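# Drape patch cord over both cable-manager fingers

## Task

Lay the patch cord across both fingers of the cable manager so it rests behind their tips and no part of it sags more than a little below its plugs. It must stay there by itself with the robot not holding it, it must be completely still when checked, and it must never be pressed into the solid body of a manager finger, a plug boot or the switch face at any moment. At the end, open the grippers and move them away.

## Robot and tools

Robot: two arms, left_arm and right_arm, each ending in a two-finger parallel gripper. Root links in the scene frame: left_arm at (+0.044, +0.311, 0) m, quat_wxyz (+0.999, 0, 0, -0.039); right_arm at (-0.005, -0.286, 0) m, quat_wxyz (+0.998, 0, 0, -0.059). The names are just labels and do not refer to image sides.

Frame: one shared scene frame. Origin on the table surface midway between the arms, +z up, +x out across the table, left_arm on the +y side. Positions in metres, orientations as quaternions written w first (qw, qx, qy, qz). Gripper fingers extend along the gripper's own +z axis and close along its y axis. end_effector_position is the point between the pads, roughly 1 cm short of the fingertips. Reported positions can be off, more so when the arm is stretched, and arms usually settle a centimetre or more below the commanded point.

Row format (used by both motion tools): 16 numbers, always for both arms even if one is idle: left x, y, z, qw, qx, qy, qz, opening, then right x, y, z, qw, qx, qy, qz, opening. x, y, z and the quaternion are an absolute target pose for that gripper in the scene frame, not an offset. Opening runs from -1 (closed) to +1 (fully open, 0.094 m). Between the extremes the fingers go to where grip_measured would read that number; to hold something, command about 0.03 below its grip_measured (less for a softer hold). Readings may be off by about 1 mm per gripper.

execute_actions(actions): a list of actions; each action is a list of up to 15 rows, one row per 1/30 s step; a short table repeats its final row to fill 15 steps. An empty list just returns state and images. A target more than 0.6 m away from the gripper's current position along any of its own axes gets the action refused for both arms; if the first action is malformed or fails that test against the latest state, nothing runs. Each step clips the target to within 70 mm and 16 degrees of the measured pose, so large jumps need several actions. To keep an orientation, repeat one fixed quaternion rather than copying the drifting reported one.

move(target, speed, blocking): target is one 16-number row as above, an absolute pose per arm. Both grippers travel in straight lines and arrive together, in 0.5 to 10 s; longer paths are cut at 10 s. speed is the path's top speed in m/s, 0.002 to 0.5, default 0.25 (turning up to twice that in rad/s). Paths do not avoid obstacles or the other arm, and the gripper may lag, wander, or overshoot speed, especially near full reach. Faster contact and targets set deeper past contact push harder. The opening is applied at the start. blocking=false returns after 0.5 s while motion continues; until a result shows it finished, other motion commands are refused, so use wait or stop.

wait(seconds): 0 to 10 s; arms keep their last command; returns early if a running move ends. stop(): brakes a running move (fingers continue). zoom_image(camera, region): enlarges [x0, y0, x1, y1] pixels (max 504 x 504) of the latest image from cam_head_left, cam_head_right, cam_high, cam_low (672x504) or cam_left_wrist, cam_right_wrist (504x504). read_manual(section) only returns licence text. finished_scene(scene) ends the current scene by number after the last command has been held; irreversible.

Results: a state line 'left_arm: … | right_arm: …' with each gripper's position and quaternion; 'Hand target' lines show the pose each controller is currently steering toward; grip_measured gives finger opening on the command scale (last Joint positions value is metres). A move adds a 'move:' line: done, off_target (ended away from pose), moving, held (a check blocked the final step) or fault, plus limits: paced means the sent pose was clipped, held means some steps were blocked, after which the arm may jump faster than speed. Distances to target are listed. 'pose unreachable' means the clearance check altered or blocked that arm's command. FAULT and OVER-TEMPERATURE FAULT lines report arm stops; MOTOR HOT appears from 75 °C. At 90 °C an arm halts for 10 s; at 100 °C it goes limp and drops.

Joint ranges (rad): waist -2.618 to 3.054, shoulder 0 to 3.142, elbow 0 to 3.142, wrist pitch -1.571 to 1.571, wrist yaw -1.571 to 1.571, wrist roll -2.094 to 2.094. Elbows cannot fully straighten. Wrist cameras on the gripper add bulk near the hand.

The simulation keeps running while the operator composes a reply; the robot holds its last command meanwhile. An idle arm should be sent its last reported pose and desired opening in every call. Loose objects may occasionally be nudged by outside disturbances.

Avoid: pushing the cord into the manager fingers, plug boots or switch face; hard or fast contacts; letting the arms touch each other; dropping or slinging the cord; leaving it swinging; holding loads for long (motor heat).

Each tool is called after "Emit:" as name(argument=value, ...) on one line, values as JSON.

## Session

Emit:
execute_actions(actions=[])

Scene clock: 0.00 s.
left_arm: end_effector_position=(+0.3434, +0.5545, +0.2524) grip_measured=+1.000 end_effector_quat_wxyz=(-0.224, +0.860, -0.459, +0.006) | right_arm: end_effector_position=(+0.3187, -0.0203, +0.2927) grip_measured=+1.000 end_effector_quat_wxyz=(-0.247, +0.549, +0.736, +0.310)
Joint positions: left_arm=[ 0.667  1.7    1.855 -1.316 -0.196 -1.531  0.094] | right_arm=[ 0.51   1.897  2.117 -1.434 -0.75   1.815  0.094]
Joint velocities: left_arm=[-0.007 -0.012 -0.017 -0.007  0.007 -0.051  0.   ] | right_arm=[ 0.007 -0.002  0.002  0.007  0.037  0.051  0.   ]
Motor temperatures (°C, as the motors report them): left_arm=[22 20 21 21 21 23] | right_arm=[19 21 22 21 19 21]
Hand target (left_arm): +0.341, +0.555, +0.257; -0.229, +0.859, -0.458, +0.004
Hand target (right_arm): +0.316, -0.020, +0.300; -0.247, +0.545, +0.736, +0.317

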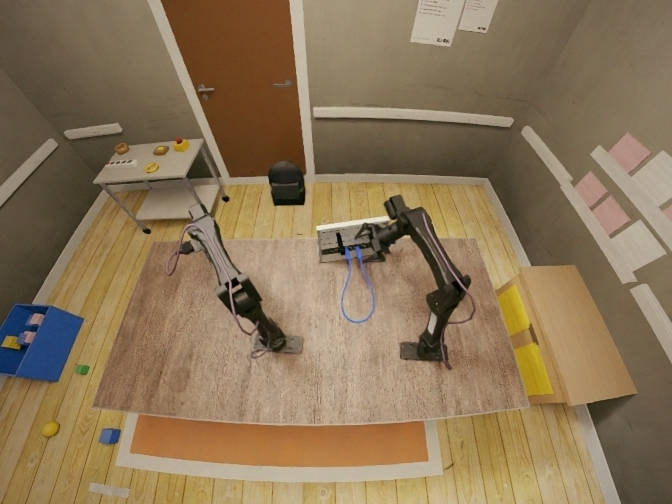

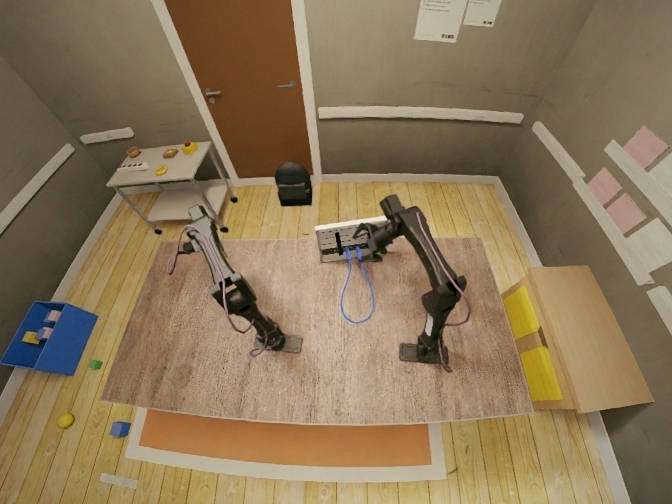

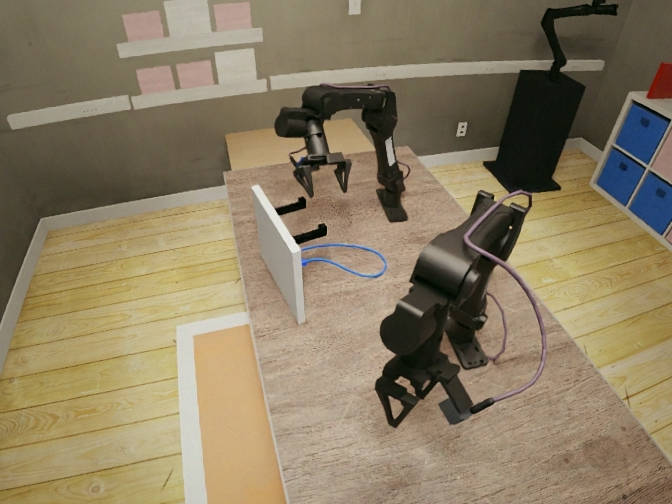

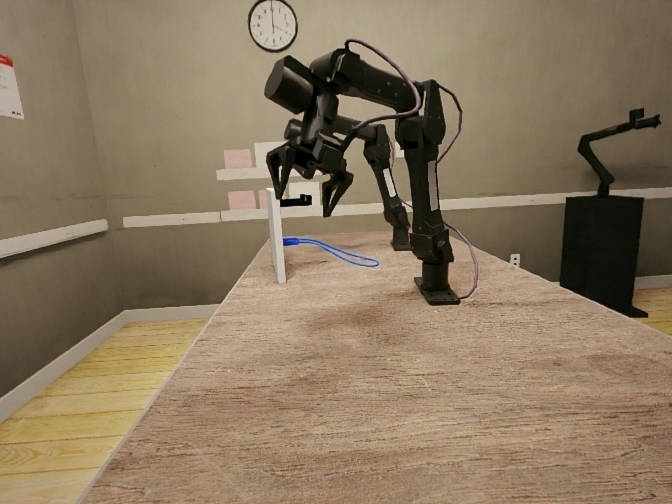

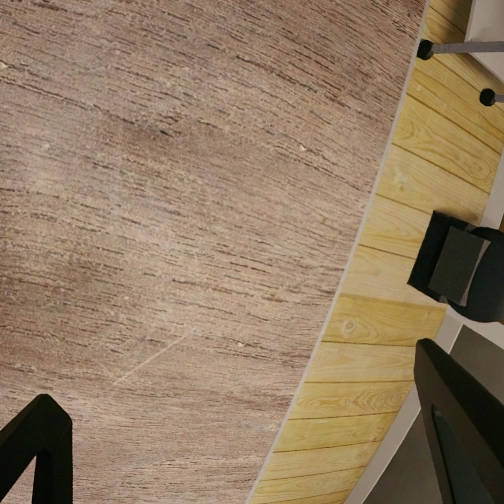

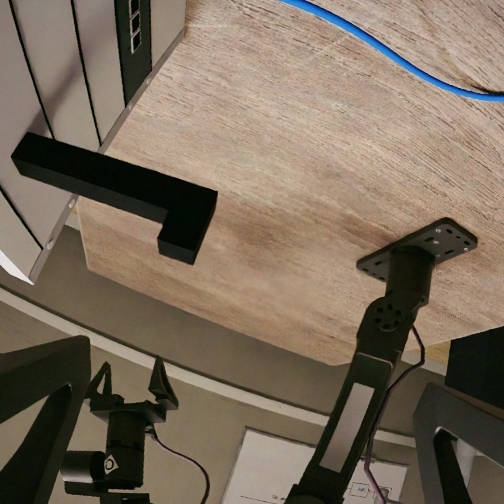

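Emit:
zoom_image(camera="cam_head_left", region=[290, 190, 450, 340])

Emit:
zoom_image(camera="cam_high", region=[220, 140, 420, 340])

Emit:
zoom_image(camera="cam_low", region=[240, 160, 400, 300])

Region (290, 190, 450, 340) of cam_head_left's 672x504 image, scaled by 3.150, with more detail than that image has; it fills the top 472 rows of this view, and the rest is white.

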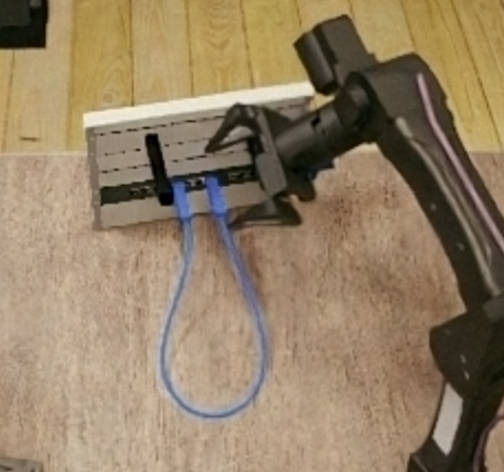

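Region (220, 140, 420, 340) of cam_high's 672x504 image, scaled by 2.520, with more detail than that image has.

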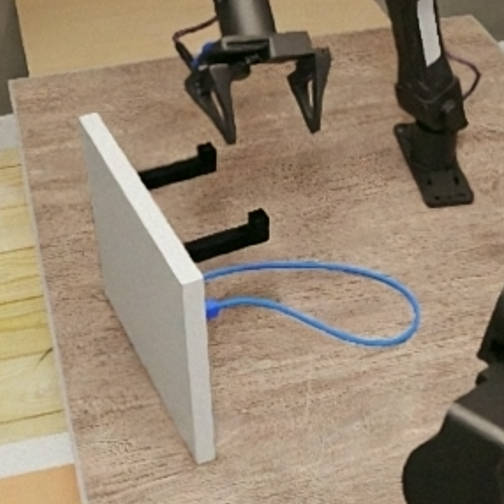

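Region (240, 160, 400, 300) of cam_low's 672x504 image, scaled by 3.150, with more detail than that image has; it fills the top 441 rows of this view, and the rest is white.

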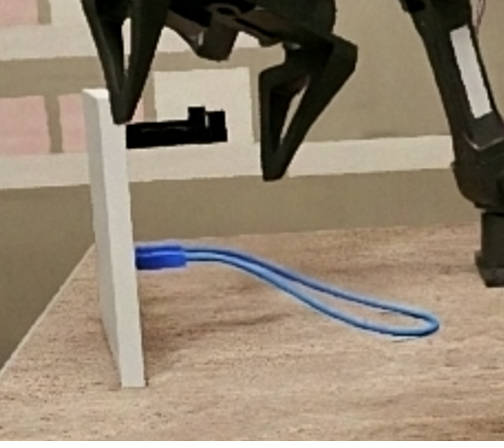

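Emit:
move(target=[0.2,0.2,0.3,0,0.7071,-0.7071,0,1, 0.2,-0.2,0.3,0,0.7071,0.7071,0,1])

Emit:
zoom_image(camera="cam_head_left", region=[270, 190, 450, 340])

Scene clock: 25.47 s.
left_arm: end_effector_position=(+0.1999, +0.2021, +0.2978) grip_measured=+1.000 end_effector_quat_wxyz=(-0.047, +0.652, -0.715, +0.248) | right_arm: end_effector_position=(+0.2027, -0.1968, +0.3021) grip_measured=+1.000 end_effector_quat_wxyz=(+0.076, +0.690, +0.689, +0.210)
Joint positions: left_arm=[-0.516  1.027  1.528 -1.562  0.024 -2.078  0.094] | right_arm=[ 0.503  1.199  1.652 -1.574 -0.023  1.961  0.094]
Joint velocities: left_arm=[ 0.007  0.012 -0.007  0.125  0.007 -0.051  0.   ] | right_arm=[ 0.007  0.007 -0.007  0.022  0.081 -0.007  0.   ]
Motor temperatures (°C, as the motors report them): left_arm=[22 23 23 22 21 23] | right_arm=[19 25 24 22 20 21]
Hand target (left_arm): +0.199, +0.204, +0.299; +0.044, -0.659, +0.711, -0.243
Hand target (right_arm): +0.198, -0.199, +0.303; +0.082, +0.689, +0.688, +0.211
Off the commanded pose (left_arm): 0.003 m, 30 deg; orientation clipped at the last step of the last action.
Off the commanded pose (right_arm): 0.005 m, 26 deg; orientation clipped at the last step of the last action.
joint sent to its limit (left arm) — the command would take joint 4 (wrist pitch) past its lower limit and joint 6 (wrist roll) past its lower limit, so those joints were sent only as far as their limits.
joint sent to its limit (right arm) — the command would take joint 4 (wrist pitch) past its lower limit, so that joint was sent only as far as its limit.
move: off_target (left_arm, right_arm); limits=paced

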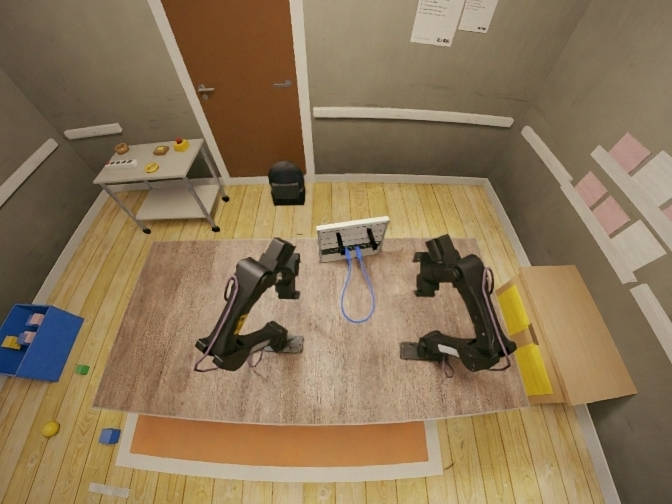

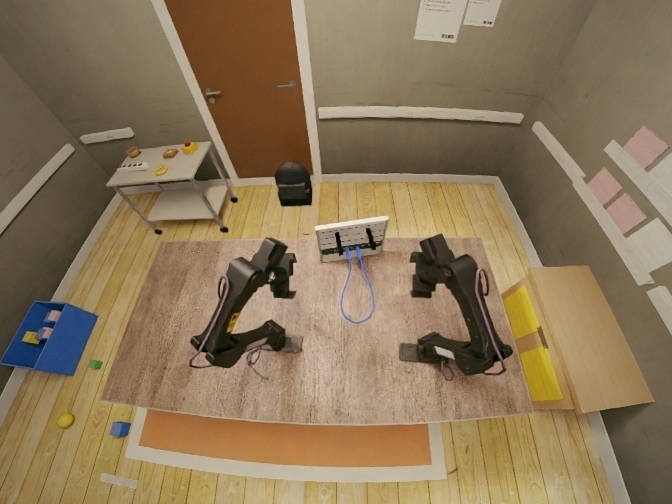

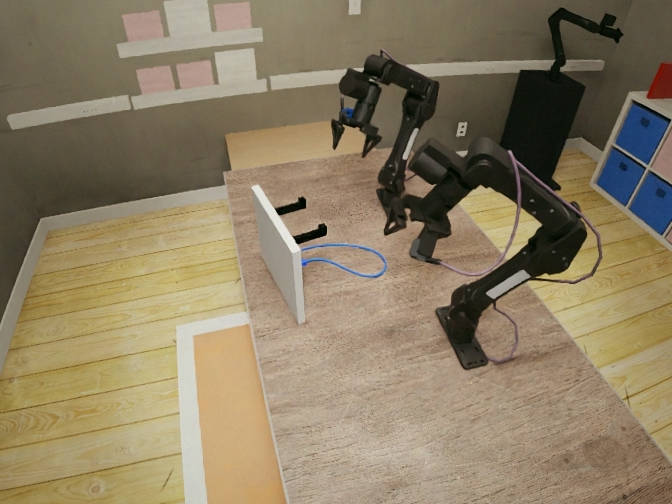

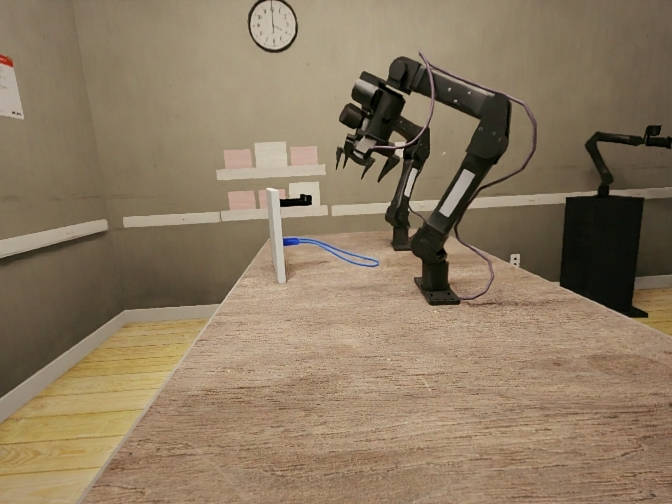

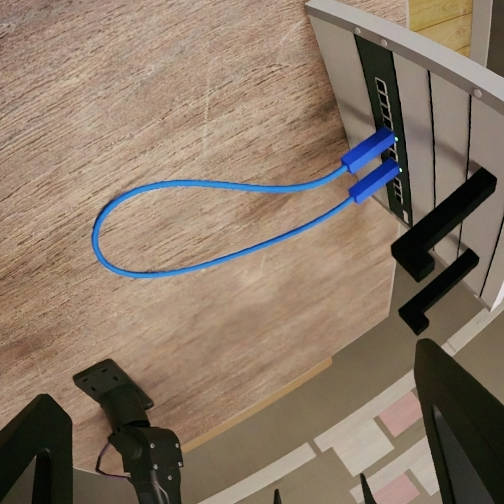

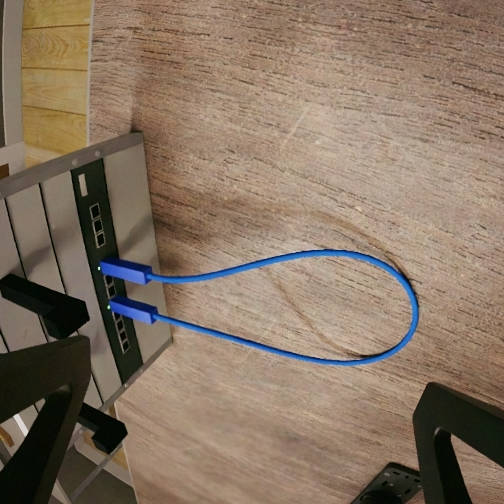

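Region (270, 190, 450, 340) of cam_head_left's 672x504 image, scaled by 2.800, with more detail than that image has.

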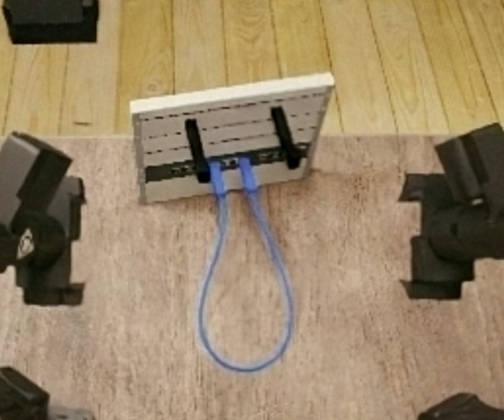

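Emit:
move(target=[0.2,0.25,0.3,-0.047,0.652,-0.715,0.248,1, 0.17,-0.1,0.2,0,0,1,0,1], speed=0.4)

Emit:
move(target=[0.2,0.25,0.3,-0.047,0.652,-0.715,0.248,1, 0.13,0.0,0.08,0,-0.7071,0.7071,0,1], speed=0.4)

Scene clock: 50.53 s.
left_arm: end_effector_position=(+0.2077, +0.2467, +0.3036) grip_measured=+1.000 end_effector_quat_wxyz=(-0.077, +0.652, -0.700, +0.280) | right_arm: end_effector_position=(+0.1719, -0.0979, +0.2022) grip_measured=+1.000 end_effector_quat_wxyz=(+0.007, +0.006, +1.000, +0.015)
Joint positions: left_arm=[-0.093  0.947  1.494 -1.563  0.209 -1.729  0.094] | right_arm=[ 0.925  1.525  1.559 -1.573 -0.01   0.818  0.094]
Joint velocities: left_arm=[-0.017 -0.002  0.002 -0.095 -0.037 -0.037  0.   ] | right_arm=[-0.002 -0.002  0.012  0.037 -0.022 -0.022  0.   ]
Motor temperatures (°C, as the motors report them): left_arm=[22 21 23 22 21 23] | right_arm=[19 23 23 23 19 21]
Hand target (left_arm): +0.200, +0.249, +0.299; -0.074, +0.652, -0.703, +0.274
Hand target (right_arm): +0.171, -0.099, +0.199; +0.005, -0.003, +1.000, +0.005
Off the commanded pose (left_arm): 0.009 m, 5 deg.
Off the commanded pose (right_arm): 0.004 m, 2 deg.
joint sent to its limit (left arm) — the command would take joint 4 (wrist pitch) past its lower limit, so that joint was sent only as far as its limit.
joint sent to its limit (right arm) — the command would take joint 4 (wrist pitch) past its lower limit, so that joint was sent only as far as its limit.
move: off_target (left_arm)

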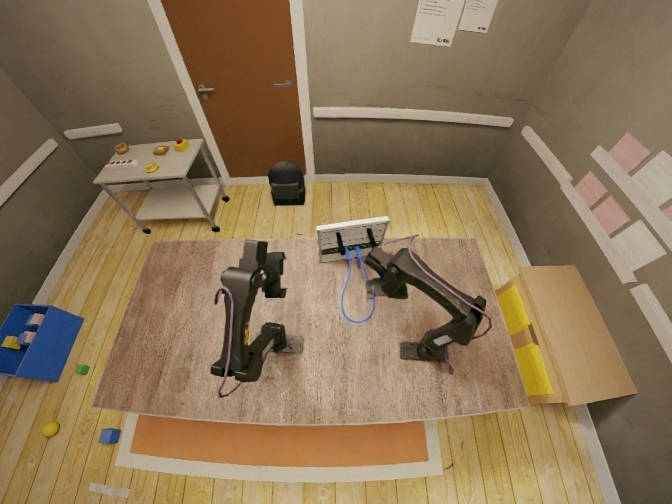

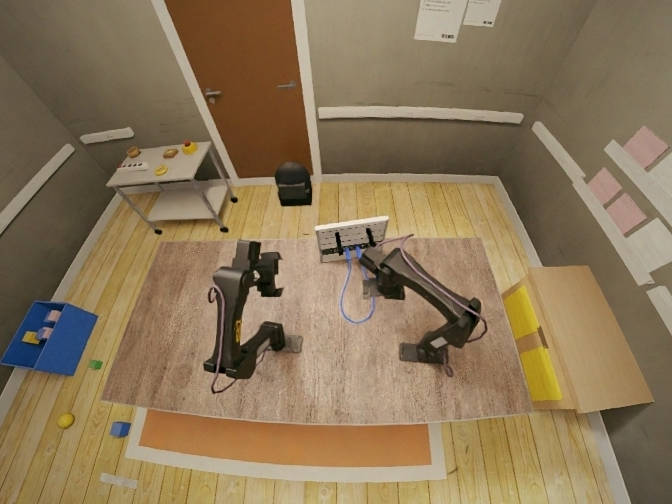

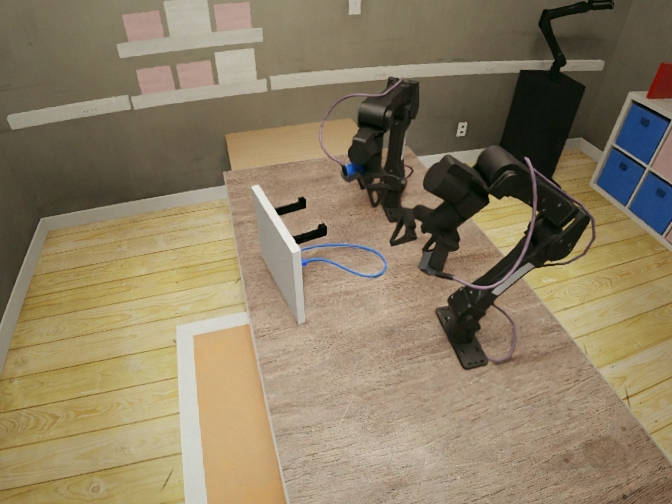

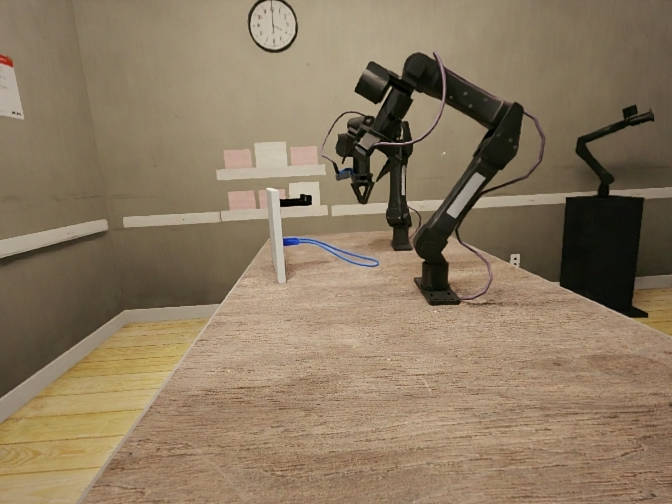

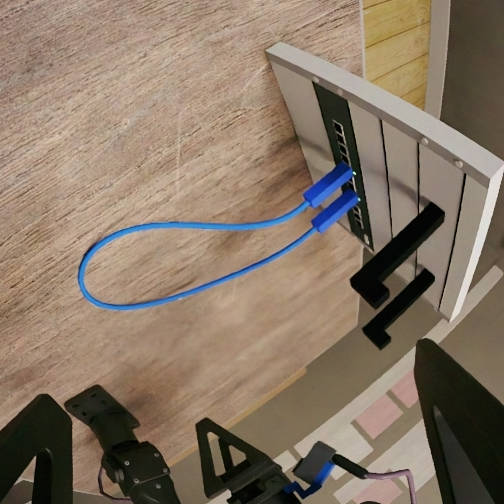

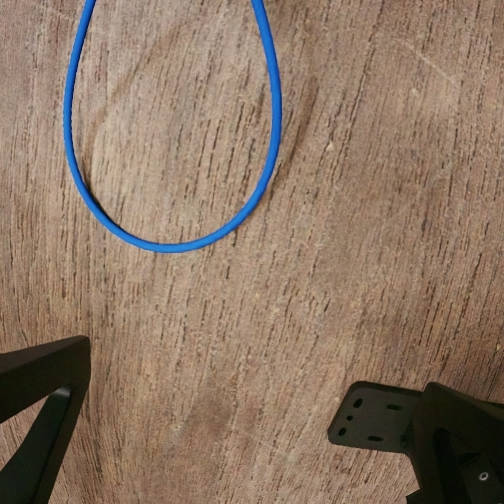

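Scene clock: 53.17 s.
left_arm: end_effector_position=(+0.2075, +0.2461, +0.3037) grip_measured=+1.000 end_effector_quat_wxyz=(-0.077, +0.650, -0.703, +0.280) | right_arm: end_effector_position=(+0.1317, +0.0002, +0.0834) grip_measured=+1.000 end_effector_quat_wxyz=(-0.003, +0.701, -0.713, -0.002)
Joint positions: left_arm=[-0.093  0.947  1.494 -1.563  0.212 -1.723  0.094] | right_arm=[ 1.241  1.753  1.328 -1.138 -0.001 -0.432  0.094]
Joint velocities: left_arm=[ 0.002 -0.017 -0.017 -0.168 -0.081 -0.007  0.   ] | right_arm=[-0.007  0.002  0.002 -0.037  0.022 -0.081  0.   ]
Motor temperatures (°C, as the motors report them): left_arm=[22 21 23 22 21 23] | right_arm=[19 23 23 23 19 21]
Hand target (left_arm): +0.201, +0.249, +0.300; -0.076, +0.651, -0.704, +0.274
Hand target (right_arm): +0.131, +0.001, +0.079; -0.002, +0.707, -0.707, +0.001
Off the commanded pose (left_arm): 0.009 m, 5 deg.
Off the commanded pose (right_arm): 0.004 m, 1 deg.
joint sent to its limit (left arm) — the command would take joint 4 (wrist pitch) past its lower limit, so that joint was sent only as far as its limit.
move: off_target (left_arm)

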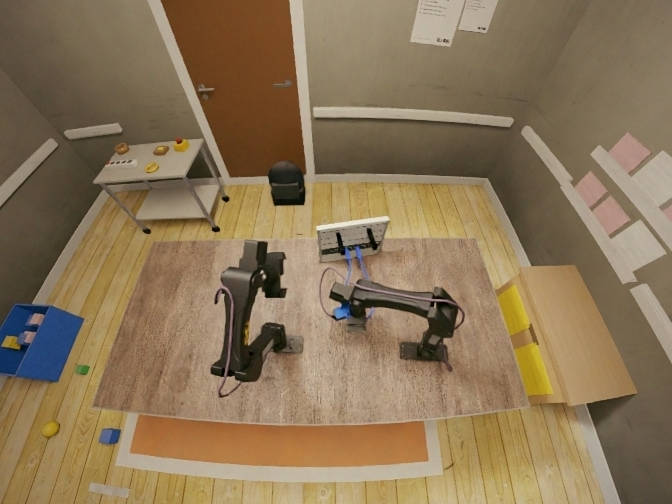

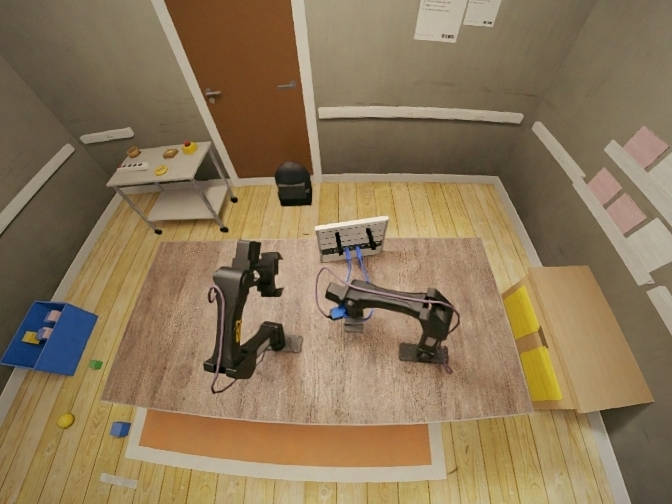

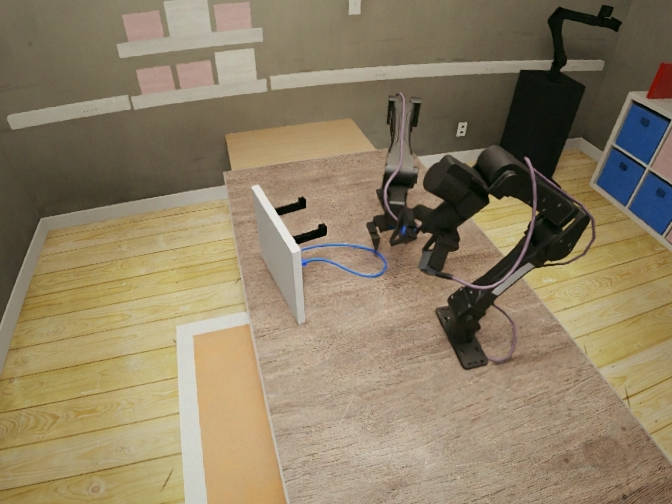

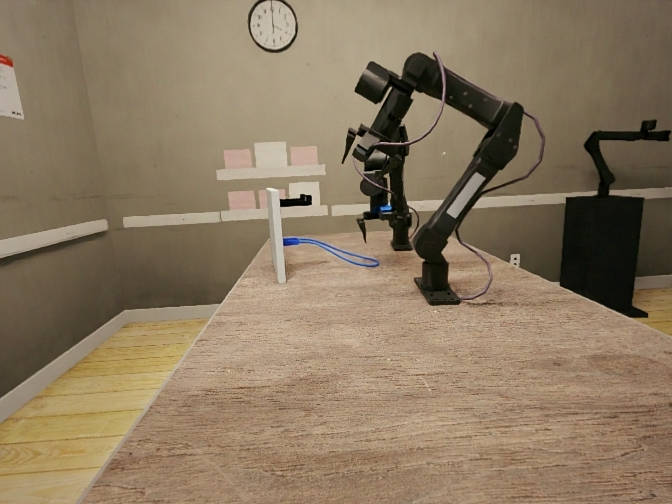

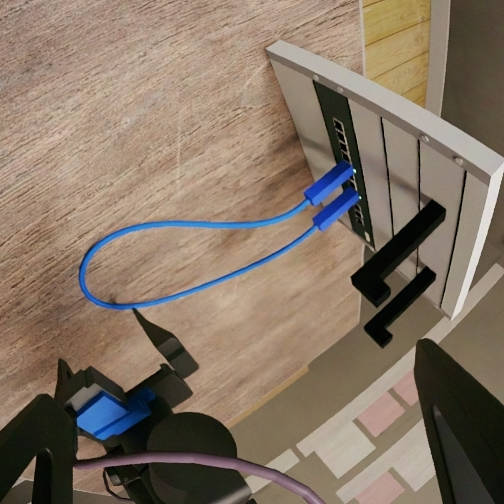

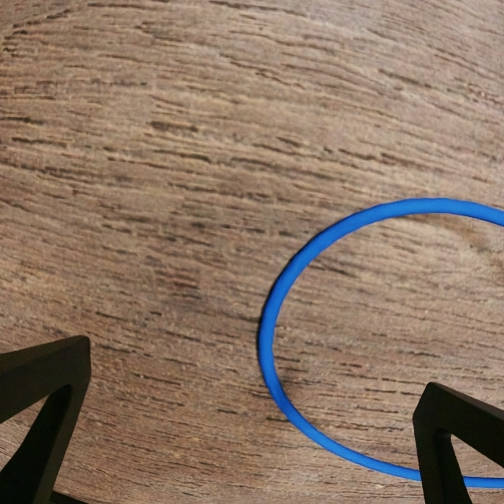

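Emit:
move(target=[0.2075,0.2461,0.3037,-0.077,0.650,-0.703,0.280,1, 0.135,-0.02,0.025,0,-0.7071,0.7071,0,0], speed=0.15)

Scene clock: 59.87 s.
left_arm: end_effector_position=(+0.2075, +0.2461, +0.3037) grip_measured=+1.000 end_effector_quat_wxyz=(-0.077, +0.650, -0.703, +0.280) | right_arm: end_effector_position=(+0.1326, -0.0192, +0.0296) grip_measured=+0.002 end_effector_quat_wxyz=(-0.002, +0.707, -0.707, -0.001)
Joint positions: left_arm=[-0.093  0.947  1.494 -1.563  0.212 -1.723  0.094] | right_arm=[ 1.21   1.753  1.104 -0.917 -0.001 -0.479  0.047]
Joint velocities: left_arm=[-0.017 -0.002 -0.002 -0.022 -0.007  0.051  0.   ] | right_arm=[ 0.002 -0.007 -0.017  0.066  0.022 -0.022  0.001]
Motor temperatures (°C, as the motors report them): left_arm=[22 21 23 22 21 23] | right_arm=[19 23 24 22 19 21]
Hand target (left_arm): +0.208, +0.246, +0.304; -0.077, +0.650, -0.703, +0.280
Hand target (right_arm): +0.135, -0.020, +0.025; +0.000, +0.707, -0.707, -0.000
Off the commanded pose (left_arm): 0.000 m, 0 deg.
Off the commanded pose (right_arm): 0.005 m, 0 deg.
move: done

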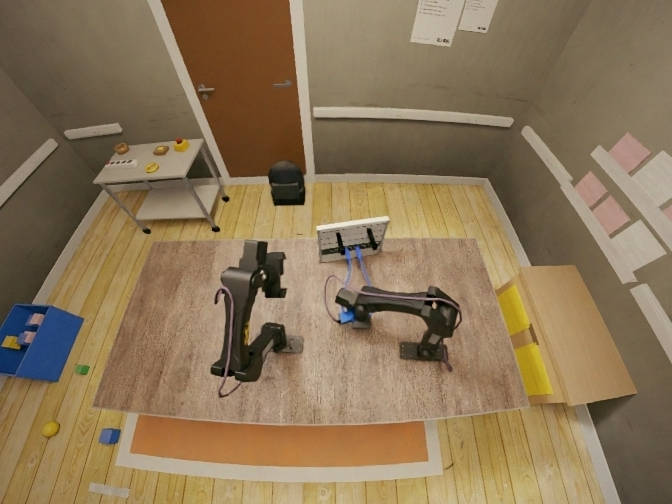

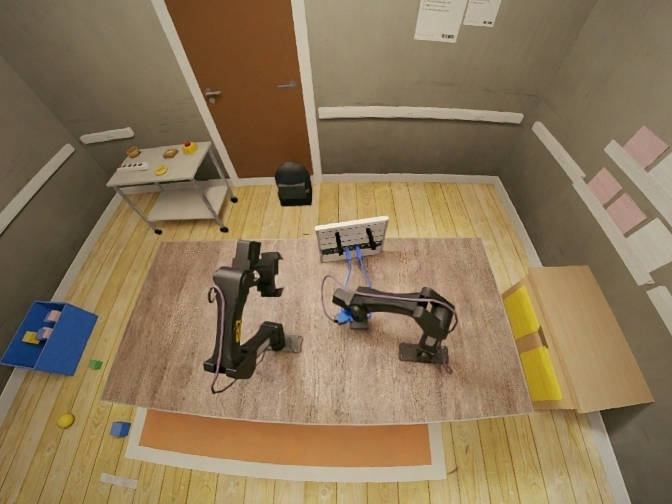

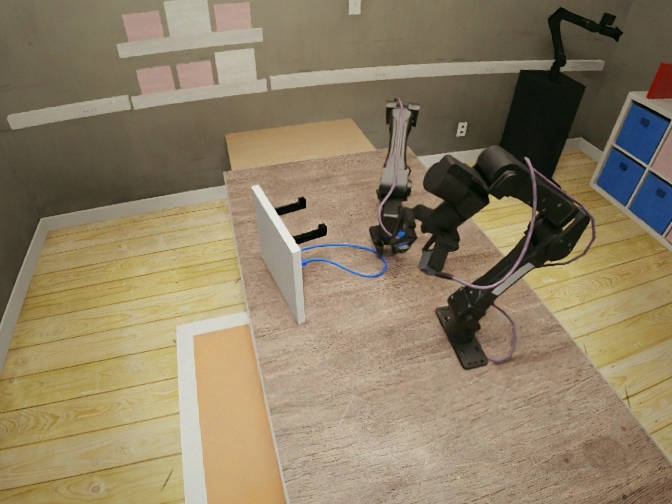

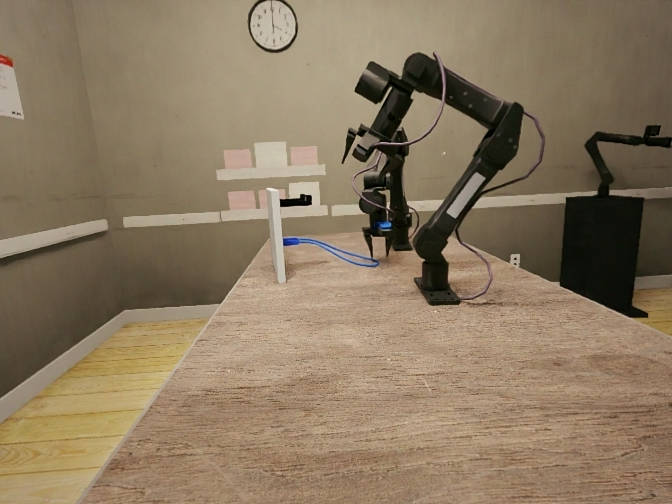

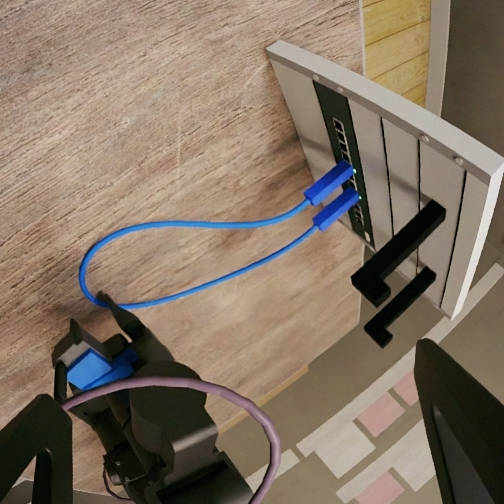

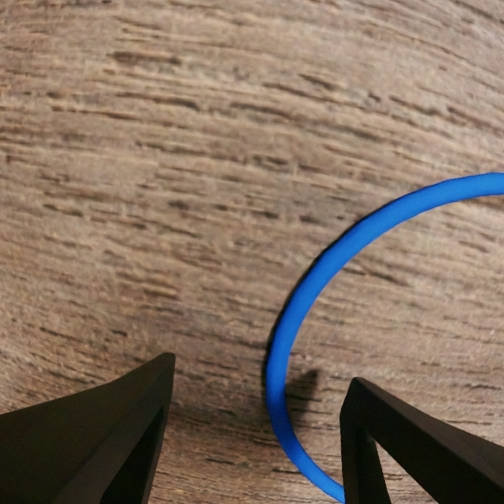

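Emit:
move(target=[0.2075,0.2461,0.3037,-0.077,0.650,-0.703,0.280,1, 0.138,-0.027,0.008,0,-0.7071,0.7071,0,0], speed=0.05)

Emit:
move(target=[0.2075,0.2461,0.3037,-0.077,0.650,-0.703,0.280,1, 0.138,-0.027,0.008,0,-0.7071,0.7071,0,-0.9], speed=0.05)

Scene clock: 70.33 s.
left_arm: end_effector_position=(+0.2075, +0.2461, +0.3037) grip_measured=+1.000 end_effector_quat_wxyz=(-0.077, +0.650, -0.703, +0.280) | right_arm: end_effector_position=(+0.1364, -0.0249, +0.0134) grip_measured=+0.002 end_effector_quat_wxyz=(-0.004, +0.707, -0.707, -0.002)
Joint positions: left_arm=[-0.093  0.947  1.494 -1.563  0.212 -1.723  0.094] | right_arm=[ 1.19   1.765  1.048 -0.845 -0.001 -0.499  0.047]
Joint velocities: left_arm=[ 0.002 -0.017  0.007 -0.066  0.022 -0.095  0.   ] | right_arm=[ 0.007 -0.012  0.002  0.007  0.037  0.081 -0.   ]
Motor temperatures (°C, as the motors report them): left_arm=[22 21 23 23 21 23] | right_arm=[19 23 24 22 19 21]
Hand target (left_arm): +0.208, +0.246, +0.304; -0.077, +0.650, -0.703, +0.280
Hand target (right_arm): +0.138, -0.027, +0.008; +0.000, +0.707, -0.707, -0.000
Off the commanded pose (left_arm): 0.000 m, 0 deg.
Off the commanded pose (right_arm): 0.006 m, 1 deg.
move: done

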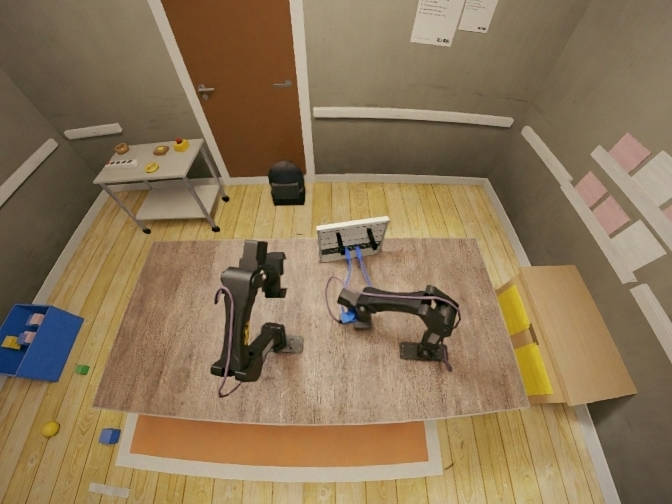

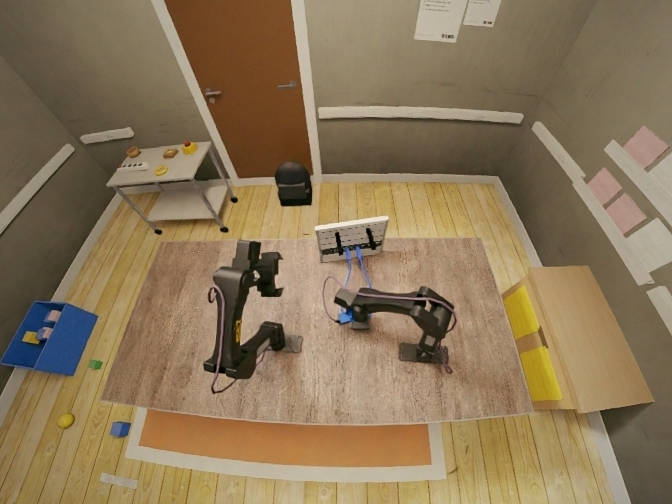

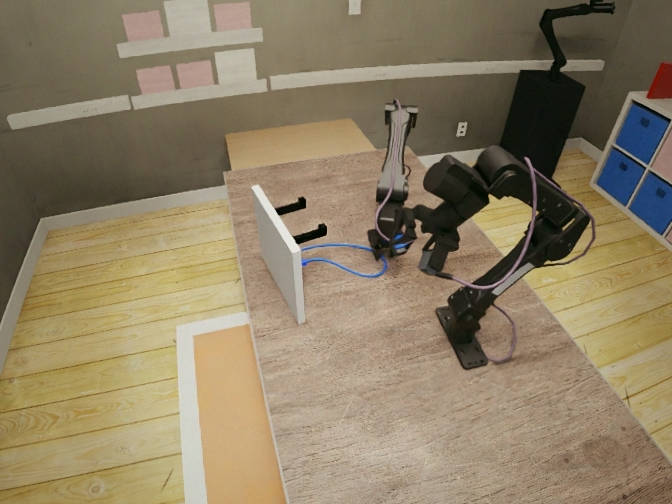

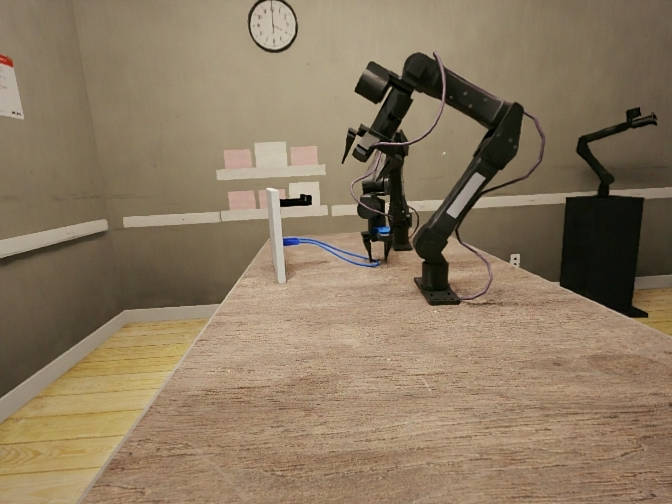

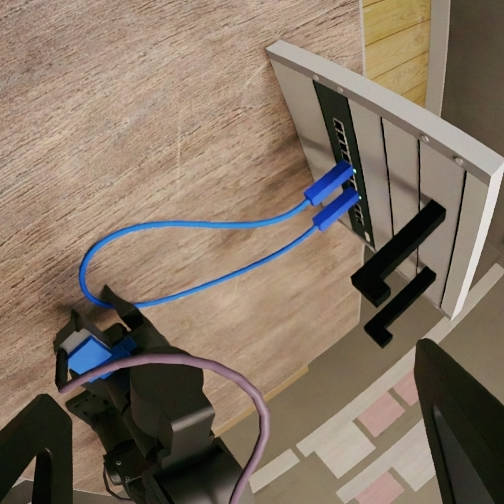

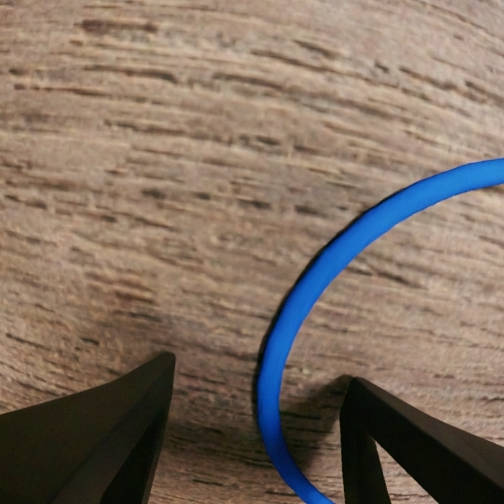

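Scene clock: 71.03 s.
left_arm: end_effector_position=(+0.2075, +0.2461, +0.3037) grip_measured=+1.000 end_effector_quat_wxyz=(-0.077, +0.650, -0.703, +0.280) | right_arm: end_effector_position=(+0.1364, -0.0250, +0.0134) grip_measured=-0.895 end_effector_quat_wxyz=(-0.004, +0.707, -0.707, -0.001)
Joint positions: left_arm=[-0.093  0.947  1.494 -1.563  0.212 -1.723  0.094] | right_arm=[ 1.19   1.765  1.048 -0.845 -0.    -0.5    0.005]
Joint velocities: left_arm=[-0.012  0.002 -0.007 -0.022 -0.022  0.022  0.   ] | right_arm=[ 0.012  0.002 -0.007 -0.022 -0.037 -0.051 -0.   ]
Motor temperatures (°C, as the motors report them): left_arm=[22 21 23 23 21 23] | right_arm=[19 23 24 22 19 21]
Hand target (left_arm): +0.208, +0.246, +0.304; -0.077, +0.650, -0.703, +0.280
Hand target (right_arm): +0.138, -0.027, +0.008; +0.000, +0.707, -0.707, +0.000
Off the commanded pose (left_arm): 0.000 m, 0 deg.
Off the commanded pose (right_arm): 0.006 m, 1 deg.
move: done

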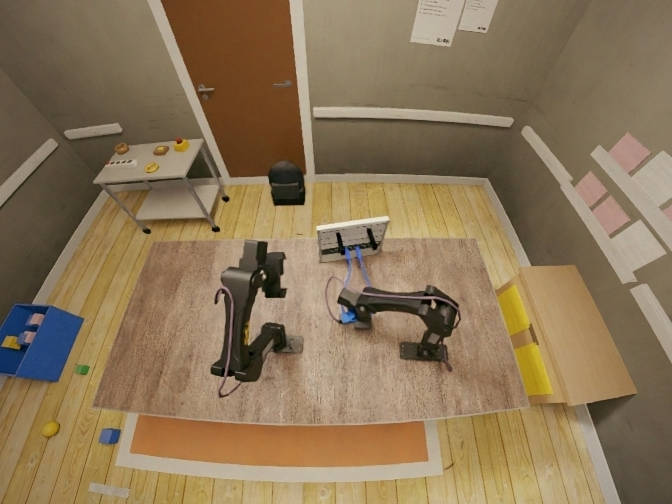

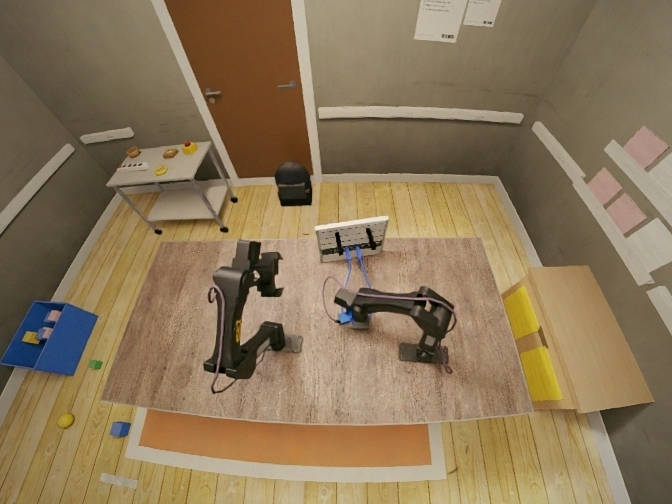

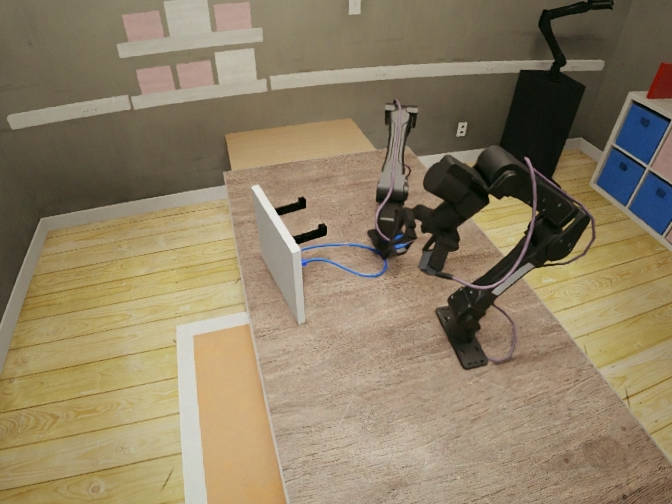

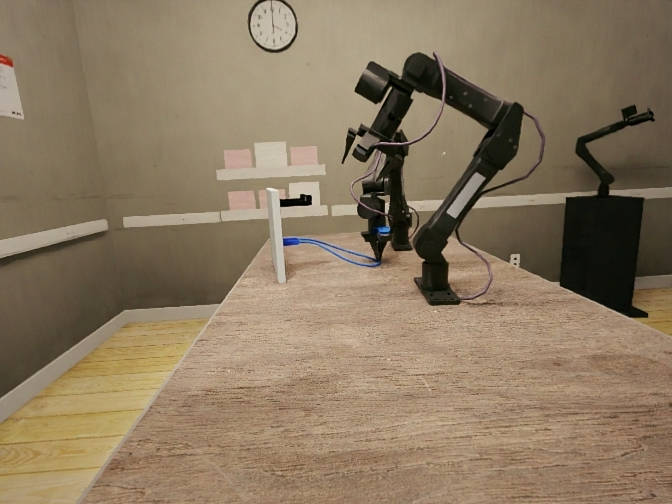

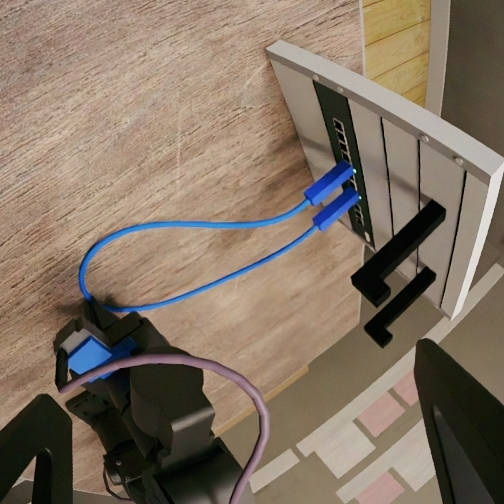

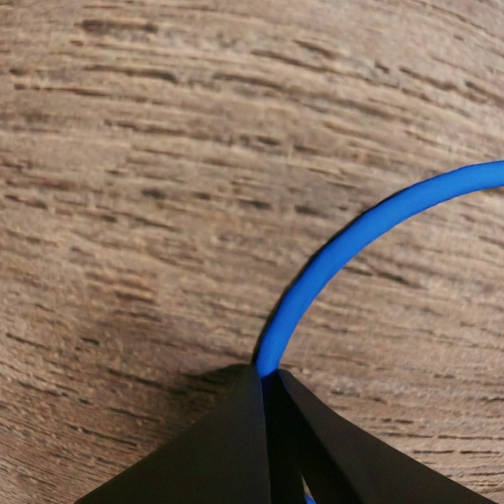

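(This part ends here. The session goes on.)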